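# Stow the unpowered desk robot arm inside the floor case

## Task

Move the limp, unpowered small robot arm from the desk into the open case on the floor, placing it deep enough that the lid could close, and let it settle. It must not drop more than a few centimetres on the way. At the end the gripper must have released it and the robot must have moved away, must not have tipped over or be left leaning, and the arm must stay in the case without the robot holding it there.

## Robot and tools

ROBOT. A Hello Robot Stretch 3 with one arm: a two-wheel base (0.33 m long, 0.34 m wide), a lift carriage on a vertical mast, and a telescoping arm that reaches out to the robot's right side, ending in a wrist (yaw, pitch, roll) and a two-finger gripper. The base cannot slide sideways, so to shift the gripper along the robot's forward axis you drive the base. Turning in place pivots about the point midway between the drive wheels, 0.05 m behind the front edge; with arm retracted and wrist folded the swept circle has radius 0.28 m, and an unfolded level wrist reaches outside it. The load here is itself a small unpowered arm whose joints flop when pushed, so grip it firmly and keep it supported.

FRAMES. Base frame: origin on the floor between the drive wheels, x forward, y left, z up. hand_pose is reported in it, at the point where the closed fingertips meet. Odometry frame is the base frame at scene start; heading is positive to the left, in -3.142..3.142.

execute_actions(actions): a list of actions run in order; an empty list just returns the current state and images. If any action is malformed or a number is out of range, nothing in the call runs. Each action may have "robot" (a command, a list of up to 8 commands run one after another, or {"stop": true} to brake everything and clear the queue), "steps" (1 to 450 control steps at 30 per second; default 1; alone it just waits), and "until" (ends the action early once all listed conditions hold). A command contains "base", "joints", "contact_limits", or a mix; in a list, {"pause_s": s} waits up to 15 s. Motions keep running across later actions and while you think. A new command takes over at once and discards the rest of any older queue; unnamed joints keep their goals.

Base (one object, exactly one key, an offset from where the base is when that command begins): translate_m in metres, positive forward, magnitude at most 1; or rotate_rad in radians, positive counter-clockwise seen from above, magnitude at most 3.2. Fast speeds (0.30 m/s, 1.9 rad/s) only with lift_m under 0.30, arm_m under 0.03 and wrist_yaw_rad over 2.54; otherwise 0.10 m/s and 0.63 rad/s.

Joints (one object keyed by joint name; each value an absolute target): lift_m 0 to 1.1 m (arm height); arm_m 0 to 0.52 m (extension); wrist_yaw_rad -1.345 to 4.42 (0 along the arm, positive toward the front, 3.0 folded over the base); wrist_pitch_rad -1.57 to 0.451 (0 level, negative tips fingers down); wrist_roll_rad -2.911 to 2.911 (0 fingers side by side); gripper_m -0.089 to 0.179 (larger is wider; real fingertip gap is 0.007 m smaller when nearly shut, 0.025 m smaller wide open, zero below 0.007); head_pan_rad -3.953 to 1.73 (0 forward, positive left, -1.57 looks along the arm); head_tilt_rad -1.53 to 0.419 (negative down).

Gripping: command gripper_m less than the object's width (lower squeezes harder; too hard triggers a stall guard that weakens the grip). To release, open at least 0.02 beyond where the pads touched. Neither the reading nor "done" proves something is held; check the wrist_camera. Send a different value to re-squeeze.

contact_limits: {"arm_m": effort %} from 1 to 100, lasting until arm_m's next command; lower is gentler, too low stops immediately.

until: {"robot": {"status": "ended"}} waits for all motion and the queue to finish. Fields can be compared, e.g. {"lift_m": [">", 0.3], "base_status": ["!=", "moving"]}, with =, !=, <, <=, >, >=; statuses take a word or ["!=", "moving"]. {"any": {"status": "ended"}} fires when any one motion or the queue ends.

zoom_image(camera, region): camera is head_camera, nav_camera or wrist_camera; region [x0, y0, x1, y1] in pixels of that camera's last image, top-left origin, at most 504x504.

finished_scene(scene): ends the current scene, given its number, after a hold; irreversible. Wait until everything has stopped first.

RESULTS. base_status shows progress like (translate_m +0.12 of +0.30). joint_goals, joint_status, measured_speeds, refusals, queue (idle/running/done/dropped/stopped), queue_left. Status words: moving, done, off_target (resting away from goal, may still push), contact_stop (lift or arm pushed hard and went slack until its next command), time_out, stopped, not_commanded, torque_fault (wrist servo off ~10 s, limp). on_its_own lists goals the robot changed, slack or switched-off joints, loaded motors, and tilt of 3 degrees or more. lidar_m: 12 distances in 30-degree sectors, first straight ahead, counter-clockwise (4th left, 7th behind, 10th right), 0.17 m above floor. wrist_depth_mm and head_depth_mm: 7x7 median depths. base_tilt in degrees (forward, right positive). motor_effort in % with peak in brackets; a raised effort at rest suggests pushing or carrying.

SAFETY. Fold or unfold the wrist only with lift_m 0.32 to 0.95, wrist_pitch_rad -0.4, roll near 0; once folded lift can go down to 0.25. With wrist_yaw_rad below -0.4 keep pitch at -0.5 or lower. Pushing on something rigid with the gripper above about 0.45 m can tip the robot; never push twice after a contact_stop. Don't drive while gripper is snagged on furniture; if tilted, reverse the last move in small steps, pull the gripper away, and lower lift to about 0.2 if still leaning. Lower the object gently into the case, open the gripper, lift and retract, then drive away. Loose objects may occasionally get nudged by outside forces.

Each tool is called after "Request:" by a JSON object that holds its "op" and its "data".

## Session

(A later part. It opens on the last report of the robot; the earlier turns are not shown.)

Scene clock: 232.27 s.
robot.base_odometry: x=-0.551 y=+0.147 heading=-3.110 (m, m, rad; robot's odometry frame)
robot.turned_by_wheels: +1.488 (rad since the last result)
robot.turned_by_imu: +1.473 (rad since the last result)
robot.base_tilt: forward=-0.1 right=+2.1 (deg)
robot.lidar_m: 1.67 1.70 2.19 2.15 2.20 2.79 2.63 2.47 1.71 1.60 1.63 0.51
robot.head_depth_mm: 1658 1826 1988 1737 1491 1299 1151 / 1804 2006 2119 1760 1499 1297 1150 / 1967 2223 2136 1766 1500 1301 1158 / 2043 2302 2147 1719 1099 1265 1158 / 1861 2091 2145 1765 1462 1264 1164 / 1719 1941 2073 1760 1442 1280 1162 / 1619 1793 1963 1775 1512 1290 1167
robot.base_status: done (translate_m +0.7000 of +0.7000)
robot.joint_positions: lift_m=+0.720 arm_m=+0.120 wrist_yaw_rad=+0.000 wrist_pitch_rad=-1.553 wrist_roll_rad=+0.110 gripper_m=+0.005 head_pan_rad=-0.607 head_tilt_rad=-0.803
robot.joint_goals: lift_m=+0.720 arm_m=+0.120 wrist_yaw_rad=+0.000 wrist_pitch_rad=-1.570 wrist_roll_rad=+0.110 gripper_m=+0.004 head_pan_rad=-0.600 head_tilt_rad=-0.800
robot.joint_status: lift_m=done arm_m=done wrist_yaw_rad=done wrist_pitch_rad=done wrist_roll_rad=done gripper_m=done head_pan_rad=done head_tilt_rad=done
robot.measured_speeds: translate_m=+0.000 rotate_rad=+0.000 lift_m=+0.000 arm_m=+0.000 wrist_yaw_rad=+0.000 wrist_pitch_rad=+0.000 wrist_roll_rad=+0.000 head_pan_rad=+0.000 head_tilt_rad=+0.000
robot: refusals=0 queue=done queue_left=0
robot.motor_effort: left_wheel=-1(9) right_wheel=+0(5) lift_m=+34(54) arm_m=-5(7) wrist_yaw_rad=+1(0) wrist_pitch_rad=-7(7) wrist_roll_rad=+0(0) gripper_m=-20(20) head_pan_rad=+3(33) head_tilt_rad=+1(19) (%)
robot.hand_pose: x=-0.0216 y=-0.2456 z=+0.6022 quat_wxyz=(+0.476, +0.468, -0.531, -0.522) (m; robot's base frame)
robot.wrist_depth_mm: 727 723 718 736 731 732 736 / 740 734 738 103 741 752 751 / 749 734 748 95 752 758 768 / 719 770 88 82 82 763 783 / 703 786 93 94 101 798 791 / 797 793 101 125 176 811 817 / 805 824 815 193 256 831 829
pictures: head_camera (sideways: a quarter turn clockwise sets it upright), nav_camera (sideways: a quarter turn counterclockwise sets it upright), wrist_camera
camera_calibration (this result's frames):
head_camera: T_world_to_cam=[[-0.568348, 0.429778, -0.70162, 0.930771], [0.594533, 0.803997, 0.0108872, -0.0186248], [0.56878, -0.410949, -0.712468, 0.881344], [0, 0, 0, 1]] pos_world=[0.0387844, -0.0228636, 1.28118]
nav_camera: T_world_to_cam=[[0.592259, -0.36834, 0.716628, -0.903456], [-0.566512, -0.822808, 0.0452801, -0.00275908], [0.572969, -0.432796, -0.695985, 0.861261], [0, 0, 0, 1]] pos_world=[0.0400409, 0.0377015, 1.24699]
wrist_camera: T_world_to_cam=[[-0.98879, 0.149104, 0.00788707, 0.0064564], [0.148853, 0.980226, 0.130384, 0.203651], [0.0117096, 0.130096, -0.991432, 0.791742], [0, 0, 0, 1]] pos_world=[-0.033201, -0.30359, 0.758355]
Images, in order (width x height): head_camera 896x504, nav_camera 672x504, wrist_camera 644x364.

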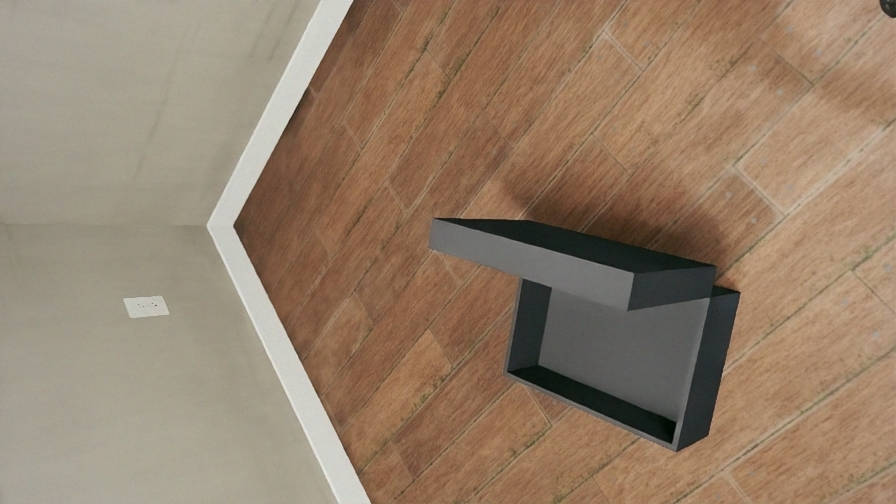

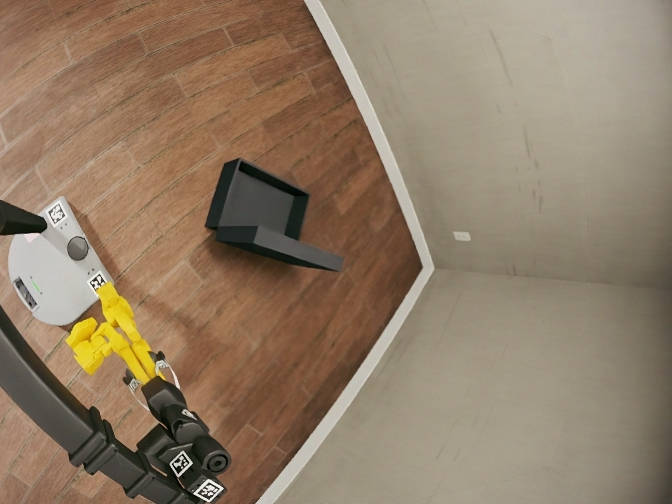

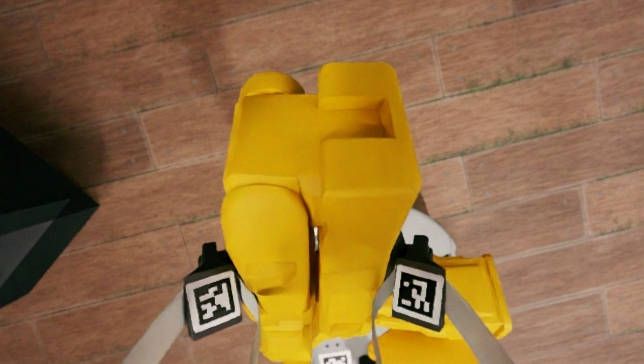

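Request:
{"op": "execute_actions", "data": {"actions": [{"robot":[{"base":{"rotate_rad":0.064},"joints":{"lift_m":0.8}},{"base":{"translate_m":0.472},"joints":{"head_pan_rad":-1.5,"head_tilt_rad":-1.15}},{"base":{"rotate_rad":0.656},"joints":{"arm_m":0.28}}],"steps":450,"until":{"robot":{"status":"ended"}}}]}}

Scene clock: 249.67 s.
robot.base_odometry: x=-1.021 y=+0.102 heading=-2.390 (m, m, rad; robot's odometry frame)
robot.turned_by_wheels: +0.720 (rad since the last result)
robot.turned_by_imu: +0.717 (rad since the last result)
robot.base_tilt: forward=-0.1 right=+2.0 (deg)
robot.lidar_m: 1.29 1.92 2.16 2.32 3.29 3.52 2.06 0.29 0.26 1.55 1.22 1.20
robot.head_depth_mm: - - 1490 1347 1243 1189 1112 / - 1613 1512 901 1108 1211 - / - - 717 724 1257 - - / 1855 1676 1496 739 1251 1200 - / 1769 1669 1519 1396 1276 1194 1114 / 1626 1669 1519 1394 1289 1193 1117 / 1463 1606 1521 1400 1285 1206 1122
robot.base_status: done (rotate_rad +0.6559 of +0.6560)
robot.joint_positions: lift_m=+0.799 arm_m=+0.280 wrist_yaw_rad=+0.000 wrist_pitch_rad=-1.553 wrist_roll_rad=+0.110 gripper_m=+0.005 head_pan_rad=-1.493 head_tilt_rad=-1.136
robot.joint_goals: lift_m=+0.800 arm_m=+0.280 wrist_yaw_rad=+0.000 wrist_pitch_rad=-1.570 wrist_roll_rad=+0.110 gripper_m=+0.004 head_pan_rad=-1.500 head_tilt_rad=-1.150
robot.joint_status: lift_m=done arm_m=done wrist_yaw_rad=done wrist_pitch_rad=done wrist_roll_rad=done gripper_m=done head_pan_rad=done head_tilt_rad=done
robot.measured_speeds: translate_m=+0.000 rotate_rad=+0.000 lift_m=+0.000 arm_m=+0.000 wrist_yaw_rad=+0.000 wrist_pitch_rad=+0.000 wrist_roll_rad=+0.000 head_pan_rad=+0.000 head_tilt_rad=+0.000
robot: refusals=0 queue=done queue_left=0
robot.motor_effort: left_wheel=-2(9) right_wheel=+0(7) lift_m=+54(55) arm_m=+4(6) wrist_yaw_rad=+1(0) wrist_pitch_rad=-7(7) wrist_roll_rad=+0(0) gripper_m=-20(20) head_pan_rad=-2(29) head_tilt_rad=-7(29) (%)
robot.hand_pose: x=-0.0216 y=-0.4051 z=+0.6815 quat_wxyz=(+0.476, +0.468, -0.531, -0.522) (m; robot's base frame)
robot.wrist_depth_mm: 805 800 803 797 525 819 804 / 807 809 825 103 409 823 826 / 827 842 821 95 416 850 852 / 853 836 88 82 82 874 861 / 860 862 93 94 432 860 901 / 874 882 101 126 225 863 909 / 896 902 880 193 256 909 926
pictures: head_camera (sideways: a quarter turn clockwise sets it upright), nav_camera (sideways: a quarter turn counterclockwise sets it upright), wrist_camera
camera_calibration (this result's frames):
head_camera: T_world_to_cam=[[-0.04115, 0.901598, -0.430613, 0.574487], [0.998947, 0.0458782, 0.000596706, -0.00769218], [0.0202937, -0.430135, -0.902536, 1.13179], [0, 0, 0, 1]] pos_world=[0.00835608, -0.0307825, 1.26886]
nav_camera: T_world_to_cam=[[0.104311, -0.887002, 0.44983, -0.552884], [-0.994524, -0.0959252, 0.0414691, 0.00483224], [0.00636683, -0.451693, -0.892151, 1.11976], [0, 0, 0, 1]] pos_world=[0.0553483, 0.0158411, 1.2475]
wrist_camera: T_world_to_cam=[[-0.988785, 0.149137, 0.00787503, 0.0296276], [0.148884, 0.980232, 0.130304, 0.349665], [0.0117138, 0.130015, -0.991443, 0.891066], [0, 0, 0, 1]] pos_world=[-0.0332021, -0.463024, 0.837645]
Images, in order (width x height): head_camera 896x504, nav_camera 672x504, wrist_camera 644x364.

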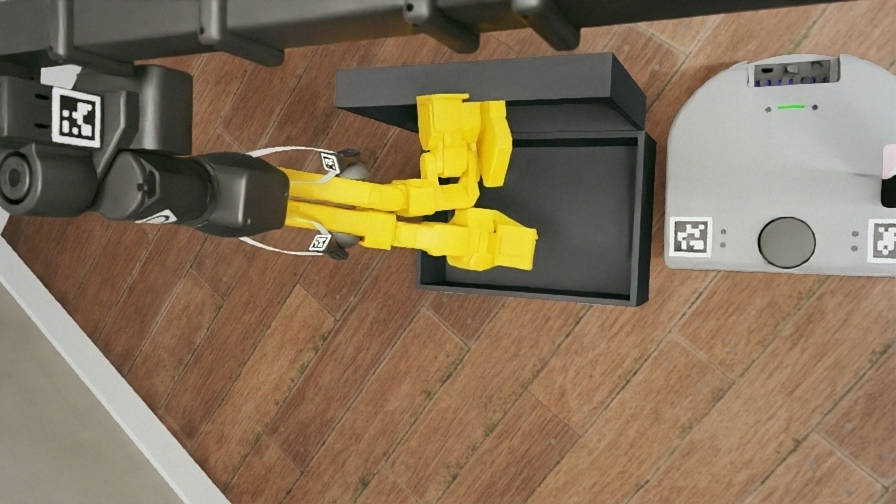

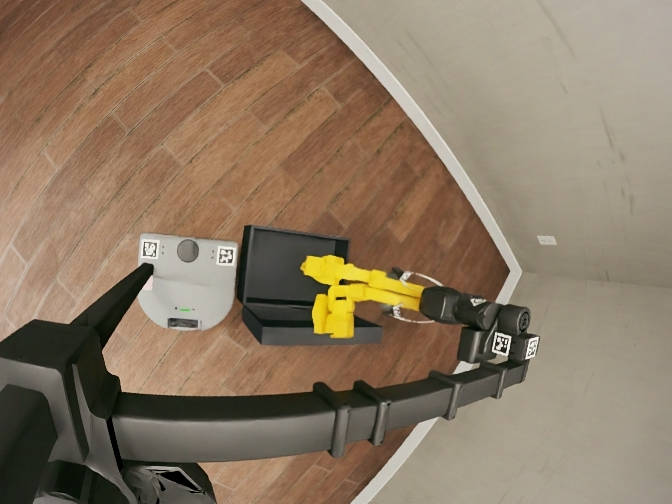

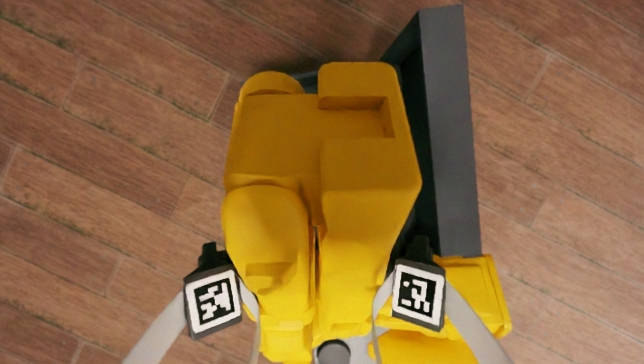

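Request:
{"op": "execute_actions", "data": {"actions": [{"robot":[{"base":{"translate_m":0.017},"joints":{"arm_m":0.27}},{"joints":{"lift_m":0.45}}],"steps":450,"until":{"robot":{"status":"ended"}}}]}}

Request:
{"op": "zoom_image", "data": {"camera": "head_camera", "region": [300, 40, 700, 340]}}

Scene clock: 270.83 s.
robot.base_odometry: x=-1.033 y=+0.091 heading=-2.390 (m, m, rad; robot's odometry frame)
robot.turned_by_wheels: +0.000 (rad since the last result)
robot.turned_by_imu: -0.002 (rad since the last result)
robot.base_tilt: forward=-0.1 right=+2.1 (deg)
robot.lidar_m: 1.27 1.89 2.15 2.30 3.28 3.55 2.07 0.29 0.28 0.25 1.21 1.18
robot.head_depth_mm: 1736 1664 1515 1370 1252 1187 1132 / 1794 1652 1533 964 - - - / 1847 1671 1536 1330 1225 - - / 1852 1670 1518 1325 1225 1200 - / 1773 1666 1532 1385 1290 1198 1118 / 1601 1683 1522 1389 1286 1195 1117 / 1437 1606 1527 1400 1295 1197 1123
robot.base_status: done (translate_m +0.0170 of +0.0170)
robot.joint_positions: lift_m=+0.450 arm_m=+0.270 wrist_yaw_rad=+0.000 wrist_pitch_rad=-1.553 wrist_roll_rad=+0.110 gripper_m=+0.005 head_pan_rad=-1.493 head_tilt_rad=-1.136
robot.joint_goals: lift_m=+0.450 arm_m=+0.270 wrist_yaw_rad=+0.000 wrist_pitch_rad=-1.570 wrist_roll_rad=+0.110 gripper_m=+0.004 head_pan_rad=-1.500 head_tilt_rad=-1.150
robot.joint_status: lift_m=done arm_m=done wrist_yaw_rad=done wrist_pitch_rad=done wrist_roll_rad=done gripper_m=done head_pan_rad=done head_tilt_rad=done
robot.measured_speeds: translate_m=+0.000 rotate_rad=+0.000 lift_m=+0.000 arm_m=+0.000 wrist_yaw_rad=+0.000 wrist_pitch_rad=+0.000 wrist_roll_rad=+0.000 head_pan_rad=+0.000 head_tilt_rad=+0.000
robot: refusals=0 queue=done queue_left=0
robot.motor_effort: left_wheel=-3(4) right_wheel=+1(4) lift_m=+34(51) arm_m=-5(3) wrist_yaw_rad=+0(1) wrist_pitch_rad=-8(8) wrist_roll_rad=+0(0) gripper_m=-20(20) head_pan_rad=-3(3) head_tilt_rad=-7(7) (%)
robot.hand_pose: x=-0.0216 y=-0.3956 z=+0.3322 quat_wxyz=(+0.476, +0.468, -0.531, -0.522) (m; robot's base frame)
robot.wrist_depth_mm: 463 462 367 410 401 323 229 / 467 467 373 103 382 331 235 / 477 477 346 95 358 340 241 / 488 487 88 82 82 346 247 / 496 499 93 94 404 356 253 / 504 503 101 126 176 323 261 / 517 516 519 212 256 338 270
pictures: head_camera (sideways: a quarter turn clockwise sets it upright), nav_camera (sideways: a quarter turn counterclockwise sets it upright), wrist_camera
camera_calibration (this result's frames):
head_camera: T_world_to_cam=[[-0.0411319, 0.901599, -0.430613, 0.574487], [0.998948, 0.045858, 0.000596706, -0.00769218], [0.0202851, -0.430136, -0.902536, 1.13179], [0, 0, 0, 1]] pos_world=[0.00835546, -0.0307826, 1.26886]
nav_camera: T_world_to_cam=[[0.104293, -0.887004, 0.44983, -0.552883], [-0.994526, -0.0959051, 0.0414691, 0.00483225], [0.00635773, -0.451693, -0.892151, 1.11976], [0, 0, 0, 1]] pos_world=[0.0553486, 0.0158401, 1.2475]
wrist_camera: T_world_to_cam=[[-0.988785, 0.149137, 0.00787473, 0.0309728], [0.148884, 0.980232, 0.130302, 0.385942], [0.0117138, 0.130013, -0.991443, 0.543536], [0, 0, 0, 1]] pos_world=[-0.0332021, -0.453599, 0.488352]
Images, in order (width x height): head_camera 896x504, nav_camera 672x504, wrist_camera 644x364.

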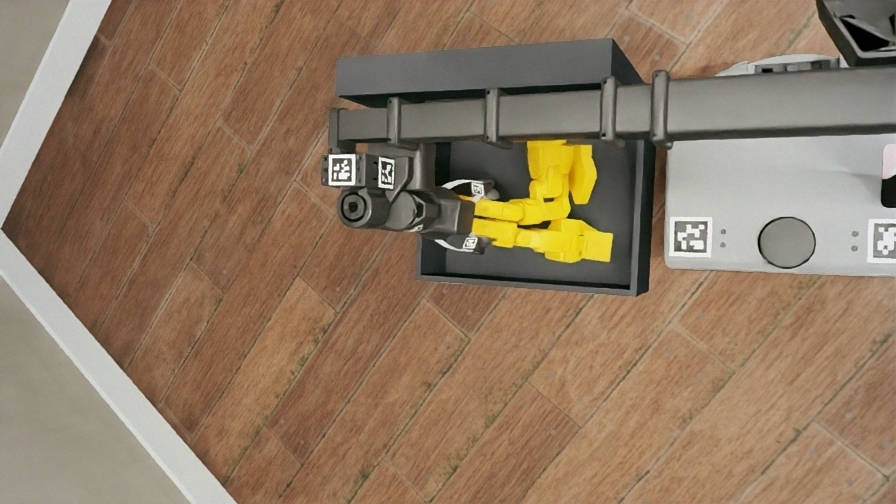

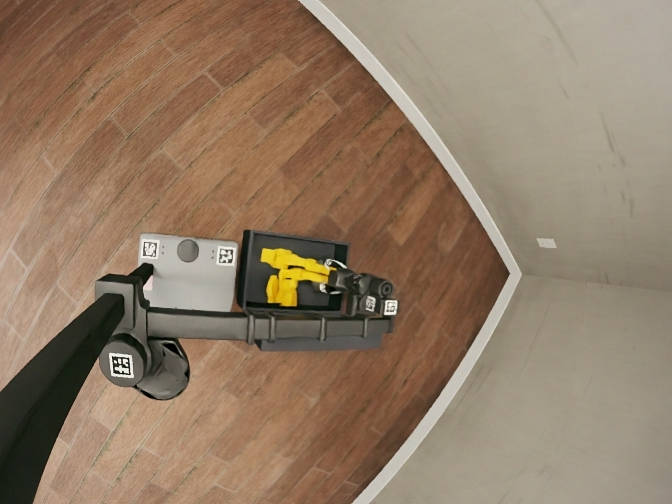

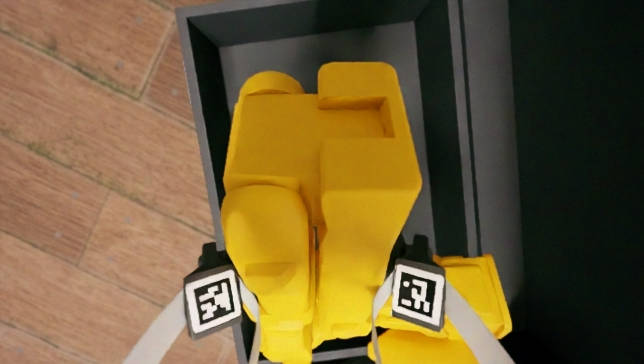

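Region (300, 40, 700, 340) of head_camera's 896x504 image, scaled by 1.260, with more detail than that image has; it fills the top 378 rows of this view, and the rest is white.

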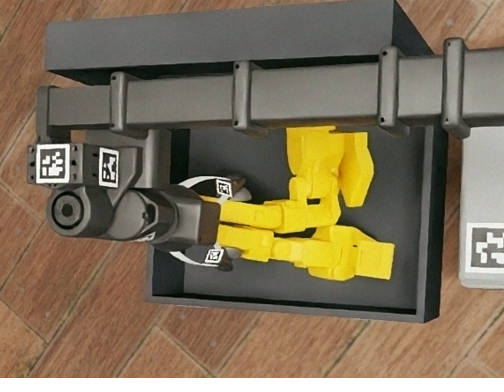

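Request:
{"op": "execute_actions", "data": {"actions": [{"robot":[{"joints":{"arm_m":0.282}},{"joints":{"lift_m":0.395}},{"joints":{"lift_m":0.36,"arm_m":0.315}}],"steps":450,"until":{"robot":{"status":"ended"}}}]}}

Scene clock: 281.07 s.
robot.base_odometry: x=-1.033 y=+0.091 heading=-2.390 (m, m, rad; robot's odometry frame)
robot.turned_by_wheels: +0.000 (rad since the last result)
robot.turned_by_imu: -0.002 (rad since the last result)
robot.base_tilt: forward=-0.1 right=+2.0 (deg)
robot.lidar_m: 1.27 1.90 2.15 2.32 3.29 3.55 2.07 0.29 0.28 0.31 1.20 1.19
robot.head_depth_mm: 1731 1660 1507 1375 1253 1183 - / 1784 1658 1512 1163 1114 - - / 1857 1670 1537 1327 1219 - - / 1854 1666 1523 1338 1229 1195 - / 1766 1673 1526 1389 1291 1192 1117 / 1601 1669 1517 1394 1293 1194 1117 / 1441 1602 1512 1391 1288 1201 1117
robot.base_status: done (translate_m +0.0170 of +0.0170)
robot.joint_positions: lift_m=+0.360 arm_m=+0.315 wrist_yaw_rad=+0.000 wrist_pitch_rad=-1.553 wrist_roll_rad=+0.110 gripper_m=+0.005 head_pan_rad=-1.493 head_tilt_rad=-1.136
robot.joint_goals: lift_m=+0.360 arm_m=+0.315 wrist_yaw_rad=+0.000 wrist_pitch_rad=-1.570 wrist_roll_rad=+0.110 gripper_m=+0.004 head_pan_rad=-1.500 head_tilt_rad=-1.150
robot.joint_status: lift_m=done arm_m=done wrist_yaw_rad=done wrist_pitch_rad=done wrist_roll_rad=done gripper_m=done head_pan_rad=done head_tilt_rad=done
robot.measured_speeds: translate_m=+0.000 rotate_rad=+0.000 lift_m=+0.000 arm_m=+0.000 wrist_yaw_rad=+0.000 wrist_pitch_rad=+0.000 wrist_roll_rad=+0.000 head_pan_rad=+0.000 head_tilt_rad=+0.000
robot: refusals=0 queue=done queue_left=0
robot.motor_effort: left_wheel=-3(3) right_wheel=+2(1) lift_m=+34(35) arm_m=+4(3) wrist_yaw_rad=+0(0) wrist_pitch_rad=-7(7) wrist_roll_rad=+0(0) gripper_m=-20(20) head_pan_rad=-2(2) head_tilt_rad=-8(7) (%)
robot.hand_pose: x=-0.0216 y=-0.4401 z=+0.2422 quat_wxyz=(+0.476, +0.468, -0.531, -0.522) (m; robot's base frame)
robot.wrist_depth_mm: 371 373 269 277 314 251 230 / 380 381 346 103 362 257 236 / 389 390 294 95 361 264 241 / 395 397 88 82 82 274 249 / 403 402 93 94 381 287 255 / 415 410 101 126 176 267 263 / 424 421 323 218 257 280 268
pictures: head_camera (sideways: a quarter turn clockwise sets it upright), nav_camera (sideways: a quarter turn counterclockwise sets it upright), wrist_camera
camera_calibration (this result's frames):
head_camera: T_world_to_cam=[[-0.0411318, 0.901599, -0.430613, 0.574487], [0.998948, 0.0458579, 0.000596706, -0.00769218], [0.020285, -0.430136, -0.902536, 1.13179], [0, 0, 0, 1]] pos_world=[0.00835546, -0.0307826, 1.26886]
nav_camera: T_world_to_cam=[[0.104293, -0.887004, 0.44983, -0.552883], [-0.994526, -0.095905, 0.0414691, 0.00483225], [0.00635768, -0.451693, -0.892151, 1.11976], [0, 0, 0, 1]] pos_world=[0.0553486, 0.0158401, 1.2475]
wrist_camera: T_world_to_cam=[[-0.988785, 0.149137, 0.00786675, 0.0383108], [0.148884, 0.980239, 0.13025, 0.441242], [0.0117138, 0.12996, -0.99145, 0.460072], [0, 0, 0, 1]] pos_world=[-0.0332021, -0.498027, 0.398366]
Images, in order (width x height): head_camera 896x504, nav_camera 672x504, wrist_camera 644x364.

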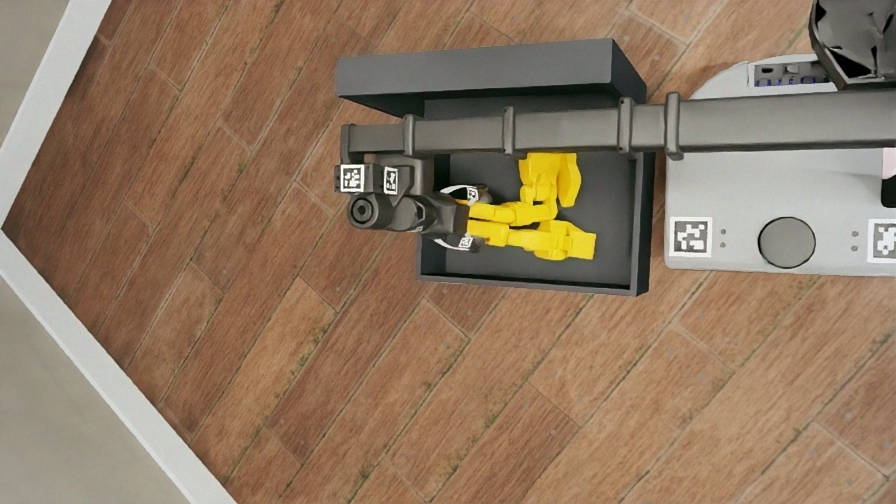

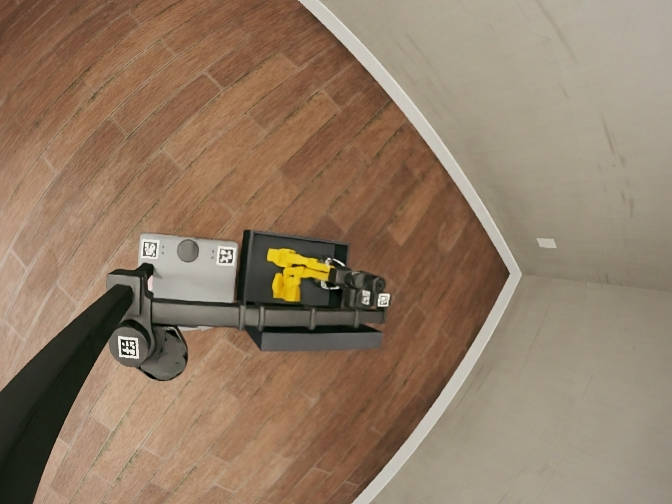

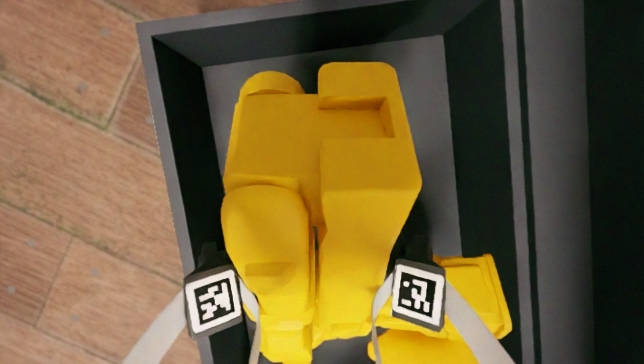

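Request:
{"op": "execute_actions", "data": {"actions": [{"robot":[{"joints":{"arm_m":0.29}},{"joints":{"lift_m":0.335,"arm_m":0.305}},{"joints":{"lift_m":0.29,"arm_m":0.35}}],"steps":450,"until":{"robot":{"status":"ended"}}}]}}

Scene clock: 291.53 s.
robot.base_odometry: x=-1.033 y=+0.091 heading=-2.390 (m, m, rad; robot's odometry frame)
robot.turned_by_wheels: +0.000 (rad since the last result)
robot.turned_by_imu: -0.002 (rad since the last result)
robot.base_tilt: forward=+0.0 right=+2.1 (deg)
robot.lidar_m: 1.27 1.90 2.15 2.31 3.28 3.54 2.07 0.29 0.28 0.42 1.20 1.18
robot.head_depth_mm: 1739 1656 1514 1371 1246 1186 1135 / 1784 1661 1507 1181 1122 1215 - / 1851 1669 1548 1334 1220 - - / 1865 1670 1521 1340 1226 1201 - / 1768 1665 1519 1401 1283 1197 1114 / 1610 1676 1515 1392 1291 1202 1117 / 1434 1607 1519 1398 1289 1199 1123
robot.base_status: done (translate_m +0.0170 of +0.0170)
robot.joint_positions: lift_m=+0.290 arm_m=+0.350 wrist_yaw_rad=+0.000 wrist_pitch_rad=-1.563 wrist_roll_rad=+0.110 gripper_m=+0.005 head_pan_rad=-1.493 head_tilt_rad=-1.136
robot.joint_goals: lift_m=+0.290 arm_m=+0.350 wrist_yaw_rad=+0.000 wrist_pitch_rad=-1.570 wrist_roll_rad=+0.110 gripper_m=+0.004 head_pan_rad=-1.500 head_tilt_rad=-1.150
robot.joint_status: lift_m=done arm_m=done wrist_yaw_rad=done wrist_pitch_rad=done wrist_roll_rad=done gripper_m=done head_pan_rad=done head_tilt_rad=done
robot.measured_speeds: translate_m=+0.000 rotate_rad=+0.000 lift_m=+0.000 arm_m=+0.000 wrist_yaw_rad=+0.000 wrist_pitch_rad=+0.000 wrist_roll_rad=+0.000 head_pan_rad=+0.000 head_tilt_rad=+0.000
robot: refusals=0 queue=done queue_left=0
robot.motor_effort: left_wheel=-3(3) right_wheel=+2(2) lift_m=+31(35) arm_m=+4(5) wrist_yaw_rad=+0(0) wrist_pitch_rad=-3(8) wrist_roll_rad=+0(0) gripper_m=-19(20) head_pan_rad=-2(3) head_tilt_rad=-7(8) (%)
robot.hand_pose: x=-0.0216 y=-0.4726 z=+0.1725 quat_wxyz=(+0.474, +0.470, -0.528, -0.525) (m; robot's base frame)
robot.wrist_depth_mm: 307 305 189 191 206 218 181 / 311 203 249 114 294 255 186 / 317 213 292 93 298 266 190 / 326 219 94 93 306 276 194 / 333 228 98 106 312 285 198 / 340 236 120 128 - 258 203 / 346 348 261 162 220 249 207
pictures: head_camera (sideways: a quarter turn clockwise sets it upright), nav_camera (sideways: a quarter turn counterclockwise sets it upright), wrist_camera
camera_calibration (this result's frames):
head_camera: T_world_to_cam=[[-0.041132, 0.901599, -0.430613, 0.574487], [0.998948, 0.0458582, 0.000596706, -0.00769218], [0.0202851, -0.430136, -0.902536, 1.13179], [0, 0, 0, 1]] pos_world=[0.00835547, -0.0307826, 1.26886]
nav_camera: T_world_to_cam=[[0.104293, -0.887004, 0.44983, -0.552883], [-0.994526, -0.0959053, 0.0414691, 0.00483225], [0.00635779, -0.451693, -0.892151, 1.11976], [0, 0, 0, 1]] pos_world=[0.0553486, 0.0158401, 1.2475]
wrist_camera: T_world_to_cam=[[-0.988786, 0.149047, 0.00931781, 0.0434122], [0.148878, 0.978928, 0.139766, 0.479917], [0.0117103, 0.139586, -0.990141, 0.399489], [0, 0, 0, 1]] pos_world=[-0.0332021, -0.532038, 0.32807]
Images, in order (width x height): head_camera 896x504, nav_camera 672x504, wrist_camera 644x364.

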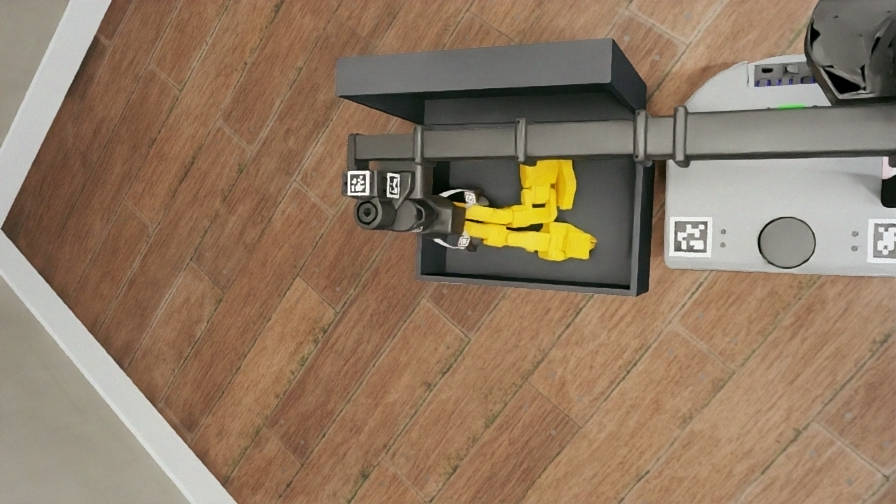

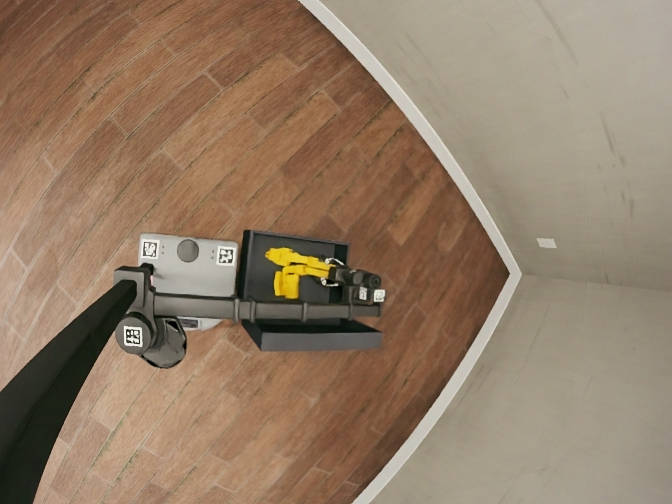

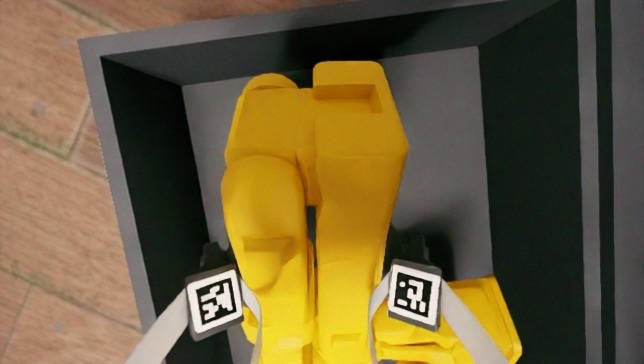

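Request:
{"op": "execute_actions", "data": {"actions": [{"robot":[{"joints":{"lift_m":0.25,"arm_m":0.37}},{"joints":{"lift_m":0.21,"arm_m":0.385}},{"joints":{"lift_m":0.19}}],"steps":450,"until":{"robot":{"status":"ended"}}}]}}

Scene clock: 299.10 s.
robot.base_odometry: x=-1.033 y=+0.091 heading=-2.390 (m, m, rad; robot's odometry frame)
robot.turned_by_wheels: +0.000 (rad since the last result)
robot.turned_by_imu: -0.002 (rad since the last result)
robot.base_tilt: forward=-0.1 right=+2.1 (deg)
robot.lidar_m: 1.27 1.90 2.15 2.32 3.27 3.54 2.07 0.29 0.28 1.53 1.20 1.19
robot.head_depth_mm: 1731 1665 1511 1371 1253 1189 1136 / 1773 1657 1512 1200 1119 1215 - / 1838 1668 1531 1313 1232 - - / 1855 1659 1517 1336 1235 1201 - / 1760 1674 1522 1388 1283 1187 1119 / 1604 1673 1513 1392 1293 1195 1116 / 1433 1605 1523 1391 1290 1193 1115
robot.base_status: done (translate_m +0.0170 of +0.0170)
robot.joint_positions: lift_m=+0.190 arm_m=+0.385 wrist_yaw_rad=+0.000 wrist_pitch_rad=-1.563 wrist_roll_rad=+0.109 gripper_m=+0.005 head_pan_rad=-1.493 head_tilt_rad=-1.136
robot.joint_goals: lift_m=+0.190 arm_m=+0.385 wrist_yaw_rad=+0.000 wrist_pitch_rad=-1.570 wrist_roll_rad=+0.110 gripper_m=+0.004 head_pan_rad=-1.500 head_tilt_rad=-1.150
robot.joint_status: lift_m=done arm_m=done wrist_yaw_rad=done wrist_pitch_rad=done wrist_roll_rad=done gripper_m=done head_pan_rad=done head_tilt_rad=done
robot.measured_speeds: translate_m=+0.000 rotate_rad=+0.000 lift_m=+0.000 arm_m=+0.000 wrist_yaw_rad=+0.000 wrist_pitch_rad=+0.000 wrist_roll_rad=+0.000 head_pan_rad=+0.000 head_tilt_rad=+0.000
robot: refusals=0 queue=done queue_left=0
robot.motor_effort: left_wheel=-3(3) right_wheel=+2(2) lift_m=+30(31) arm_m=+3(5) wrist_yaw_rad=+0(0) wrist_pitch_rad=-3(3) wrist_roll_rad=+1(0) gripper_m=-20(20) head_pan_rad=-3(2) head_tilt_rad=-8(7) (%)
robot.hand_pose: x=-0.0216 y=-0.5076 z=+0.0726 quat_wxyz=(+0.474, +0.470, -0.528, -0.525) (m; robot's base frame)
robot.wrist_depth_mm: 211 210 86 86 86 93 109 / 88 96 113 125 174 197 173 / 144 194 197 127 200 202 179 / 145 200 201 129 204 206 184 / 143 194 206 130 208 209 189 / 140 186 138 134 - 215 193 / 137 168 216 139 218 220 198
pictures: head_camera (sideways: a quarter turn clockwise sets it upright), nav_camera (sideways: a quarter turn counterclockwise sets it upright), wrist_camera
camera_calibration (this result's frames):
head_camera: T_world_to_cam=[[-0.0411318, 0.901599, -0.430613, 0.574487], [0.998948, 0.0458579, 0.000596706, -0.00769218], [0.020285, -0.430136, -0.902536, 1.13179], [0, 0, 0, 1]] pos_world=[0.00835546, -0.0307826, 1.26886]
nav_camera: T_world_to_cam=[[0.104293, -0.887004, 0.44983, -0.552883], [-0.994526, -0.095905, 0.0414691, 0.00483225], [0.00635768, -0.451693, -0.892151, 1.11976], [0, 0, 0, 1]] pos_world=[0.0553486, 0.0158401, 1.2475]
wrist_camera: T_world_to_cam=[[-0.988831, 0.148746, 0.00934903, 0.049408], [0.148582, 0.978947, 0.139949, 0.52814], [0.0116647, 0.139775, -0.990115, 0.305546], [0, 0, 0, 1]] pos_world=[-0.0331801, -0.567078, 0.228151]
Images, in order (width x height): head_camera 896x504, nav_camera 672x504, wrist_camera 644x364.

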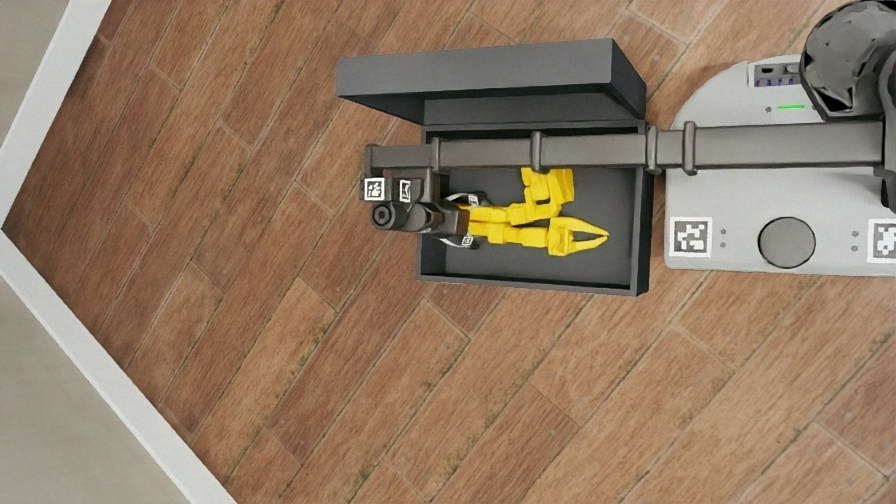

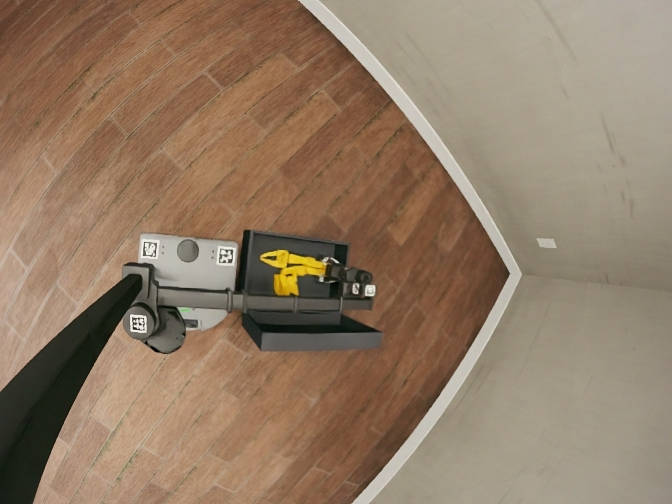

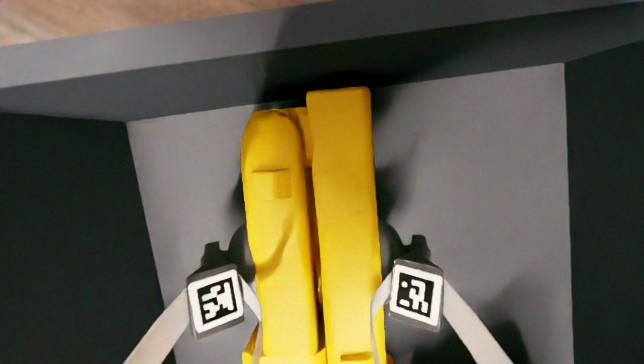

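Request:
{"op": "execute_actions", "data": {"actions": [{"robot":[{"joints":{"lift_m":0.18,"arm_m":0.375}},{"joints":{"gripper_m":0.10}},{"joints":{"lift_m":0.36}},{"joints":{"arm_m":0.16}}],"steps":450,"until":{"robot":{"status":"ended"}}}]}}

Scene clock: 310.03 s.
robot.base_odometry: x=-1.033 y=+0.091 heading=-2.390 (m, m, rad; robot's odometry frame)
robot.turned_by_wheels: +0.000 (rad since the last result)
robot.turned_by_imu: -0.003 (rad since the last result)
robot.base_tilt: forward=-0.1 right=+2.1 (deg)
robot.lidar_m: 1.27 1.90 2.15 2.31 3.26 3.54 2.07 0.29 0.28 1.53 1.20 1.19
robot.head_depth_mm: 1721 1663 1511 1363 1252 1186 - / 1785 1670 1511 1187 1115 - - / 1839 1662 1513 1356 1233 - - / 1837 1664 1513 1327 1244 1211 - / 1765 1669 1512 1394 1291 1198 1115 / 1590 1664 1516 1398 1283 1197 1116 / 1436 1608 1531 1395 1292 1193 1117
robot.base_status: done (translate_m +0.0170 of +0.0170)
robot.joint_positions: lift_m=+0.360 arm_m=+0.160 wrist_yaw_rad=+0.000 wrist_pitch_rad=-1.564 wrist_roll_rad=+0.109 gripper_m=+0.100 head_pan_rad=-1.493 head_tilt_rad=-1.136
robot.joint_goals: lift_m=+0.360 arm_m=+0.160 wrist_yaw_rad=+0.000 wrist_pitch_rad=-1.570 wrist_roll_rad=+0.110 gripper_m=+0.100 head_pan_rad=-1.500 head_tilt_rad=-1.150
robot.joint_status: lift_m=done arm_m=done wrist_yaw_rad=done wrist_pitch_rad=done wrist_roll_rad=done gripper_m=done head_pan_rad=done head_tilt_rad=done
robot.measured_speeds: translate_m=+0.000 rotate_rad=+0.000 lift_m=+0.000 arm_m=+0.000 wrist_yaw_rad=+0.000 wrist_pitch_rad=+0.000 wrist_roll_rad=+0.000 head_pan_rad=+0.000 head_tilt_rad=+0.000
robot: refusals=0 queue=done queue_left=0
robot.motor_effort: left_wheel=-2(3) right_wheel=+1(1) lift_m=+48(51) arm_m=-5(8) wrist_yaw_rad=+0(0) wrist_pitch_rad=-3(4) wrist_roll_rad=+0(0) gripper_m=+0(80) head_pan_rad=-2(2) head_tilt_rad=-7(7) (%)
robot.hand_pose: x=-0.0216 y=-0.2829 z=+0.2419 quat_wxyz=(+0.474, +0.470, -0.528, -0.525) (m; robot's base frame)
robot.wrist_depth_mm: 371 311 349 353 356 248 227 / 381 374 357 305 287 255 232 / 388 389 321 313 369 260 238 / 398 395 321 376 377 268 245 / 403 406 383 381 381 279 252 / 416 418 310 296 289 280 230 / 426 432 427 - - - 431
pictures: head_camera (sideways: a quarter turn clockwise sets it upright), nav_camera (sideways: a quarter turn counterclockwise sets it upright), wrist_camera
camera_calibration (this result's frames):
head_camera: T_world_to_cam=[[-0.0411333, 0.901618, -0.430574, 0.574435], [0.998948, 0.045858, 0.00059532, -0.00769038], [0.020282, -0.430096, -0.902555, 1.13181], [0, 0, 0, 1]] pos_world=[0.00835535, -0.0307811, 1.26886]
nav_camera: T_world_to_cam=[[0.104295, -0.887024, 0.449791, -0.552833], [-0.994526, -0.0959069, 0.0414683, 0.00483331], [0.0063547, -0.451654, -0.892171, 1.11978], [0, 0, 0, 1]] pos_world=[0.0553485, 0.0158424, 1.2475]
wrist_camera: T_world_to_cam=[[-0.988838, 0.148696, 0.00947608, 0.0143598], [0.14854, 0.978834, 0.140783, 0.284258], [0.0116583, 0.140619, -0.989995, 0.442038], [0, 0, 0, 1]] pos_world=[-0.0331777, -0.342536, 0.397461]
Images, in order (width x height): head_camera 896x504, nav_camera 672x504, wrist_camera 644x364.

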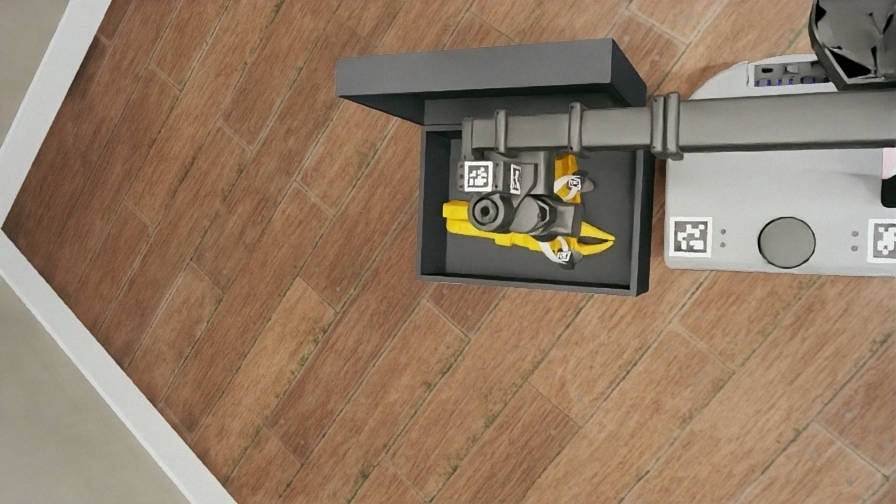

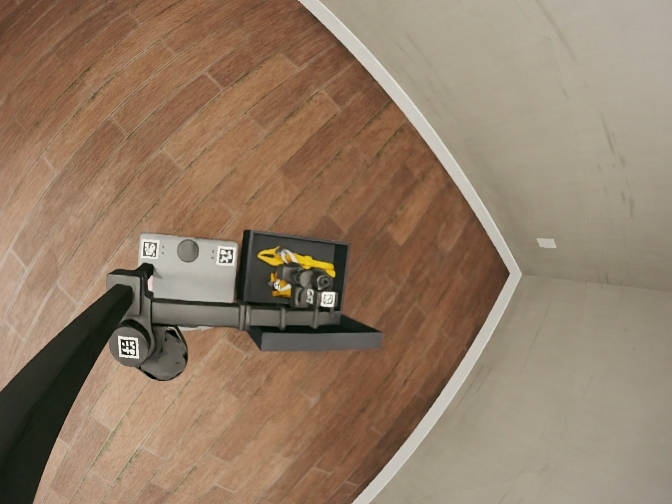

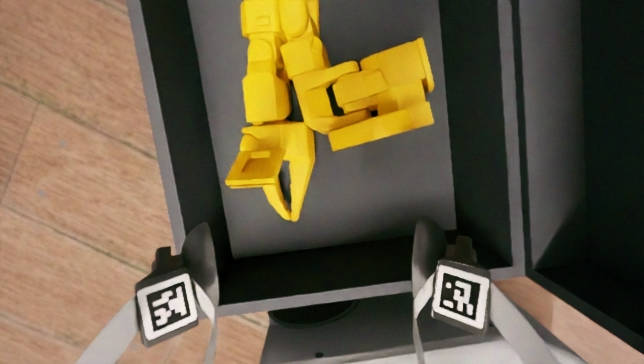

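Request:
{"op": "execute_actions", "data": {"actions": [{"robot":{"joints":{"arm_m":0.27}},"steps":450,"until":{"robot":{"status":"ended"}}}]}}

Request:
{"op": "zoom_image", "data": {"camera": "head_camera", "region": [500, 140, 660, 300]}}

Scene clock: 320.93 s.
robot.base_odometry: x=-1.033 y=+0.091 heading=-2.390 (m, m, rad; robot's odometry frame)
robot.turned_by_wheels: +0.000 (rad since the last result)
robot.turned_by_imu: -0.001 (rad since the last result)
robot.base_tilt: forward=-0.1 right=+2.1 (deg)
robot.lidar_m: 1.27 1.90 2.15 2.31 3.26 3.53 2.07 0.29 0.28 1.53 1.20 1.18
robot.head_depth_mm: 1730 1651 1507 1365 1251 1189 - / 1781 1657 1511 1167 1115 - - / 1841 1663 1523 - 1239 - - / 1843 1661 1524 1349 1227 1211 - / 1775 1678 1520 1386 1284 1199 1118 / 1596 1667 1518 1402 1285 1194 1119 / 1435 1601 1528 1395 1291 1195 1116
robot.base_status: done (translate_m +0.0170 of +0.0170)
robot.joint_positions: lift_m=+0.360 arm_m=+0.270 wrist_yaw_rad=+0.000 wrist_pitch_rad=-1.564 wrist_roll_rad=+0.109 gripper_m=+0.100 head_pan_rad=-1.493 head_tilt_rad=-1.136
robot.joint_goals: lift_m=+0.360 arm_m=+0.270 wrist_yaw_rad=+0.000 wrist_pitch_rad=-1.570 wrist_roll_rad=+0.110 gripper_m=+0.100 head_pan_rad=-1.500 head_tilt_rad=-1.150
robot.joint_status: lift_m=done arm_m=done wrist_yaw_rad=done wrist_pitch_rad=done wrist_roll_rad=done gripper_m=done head_pan_rad=done head_tilt_rad=done
robot.measured_speeds: translate_m=+0.000 rotate_rad=+0.000 lift_m=+0.000 arm_m=+0.000 wrist_yaw_rad=+0.000 wrist_pitch_rad=+0.000 wrist_roll_rad=+0.000 head_pan_rad=+0.000 head_tilt_rad=+0.000
robot: refusals=0 queue=done queue_left=0
robot.motor_effort: left_wheel=-2(2) right_wheel=+1(1) lift_m=+47(46) arm_m=+3(5) wrist_yaw_rad=+1(0) wrist_pitch_rad=-3(3) wrist_roll_rad=+0(0) gripper_m=+0(0) head_pan_rad=-3(2) head_tilt_rad=-7(7) (%)
robot.hand_pose: x=-0.0216 y=-0.3923 z=+0.2419 quat_wxyz=(+0.474, +0.470, -0.528, -0.525) (m; robot's base frame)
robot.wrist_depth_mm: 370 304 351 297 352 251 229 / 379 375 361 314 361 255 235 / 385 386 363 312 369 263 241 / 395 395 366 319 314 271 248 / 404 407 371 328 309 281 254 / 412 414 347 352 396 276 261 / 421 426 373 397 368 330 267
pictures: head_camera (sideways: a quarter turn clockwise sets it upright), nav_camera (sideways: a quarter turn counterclockwise sets it upright), wrist_camera
camera_calibration (this result's frames):
head_camera: T_world_to_cam=[[-0.0411332, 0.901618, -0.430574, 0.574435], [0.998948, 0.0458579, 0.000595312, -0.00769037], [0.0202819, -0.430096, -0.902555, 1.13181], [0, 0, 0, 1]] pos_world=[0.00835535, -0.0307811, 1.26886]
nav_camera: T_world_to_cam=[[0.104295, -0.887024, 0.449791, -0.552832], [-0.994526, -0.0959068, 0.0414683, 0.00483332], [0.00635463, -0.451654, -0.892171, 1.11978], [0, 0, 0, 1]] pos_world=[0.0553485, 0.0158425, 1.2475]
wrist_camera: T_world_to_cam=[[-0.988838, 0.148696, 0.00947671, 0.0306282], [0.148541, 0.978833, 0.140787, 0.391349], [0.0116584, 0.140624, -0.989994, 0.457425], [0, 0, 0, 1]] pos_world=[-0.0331777, -0.451944, 0.397461]
Images, in order (width x height): head_camera 896x504, nav_camera 672x504, wrist_camera 644x364.

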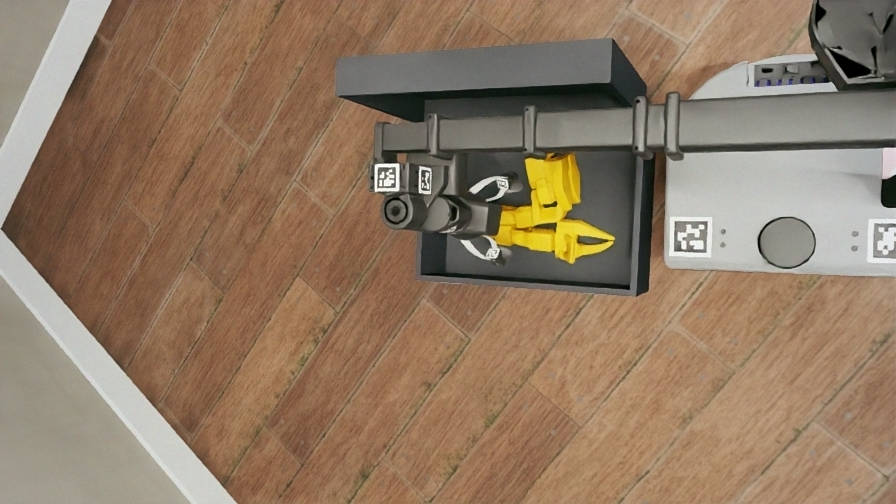

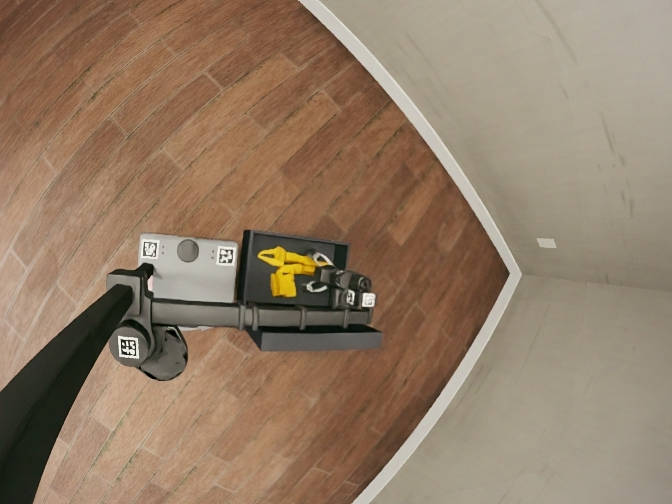

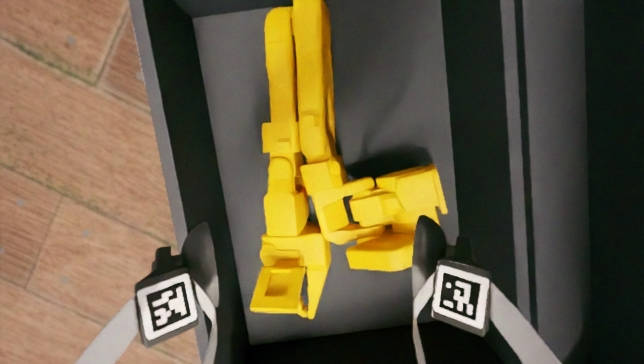

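Region (500, 140, 660, 300) of head_camera's 896x504 image, scaled by 3.150, with more detail than that image has.

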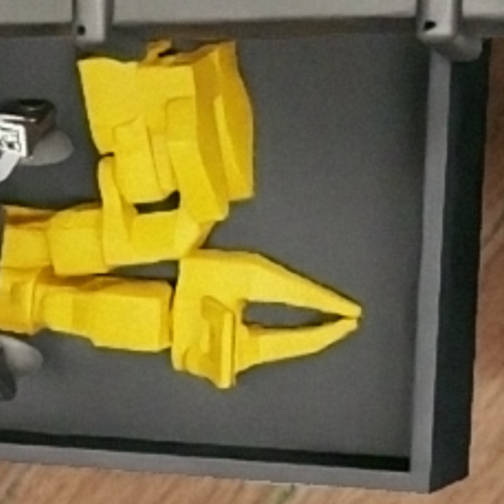

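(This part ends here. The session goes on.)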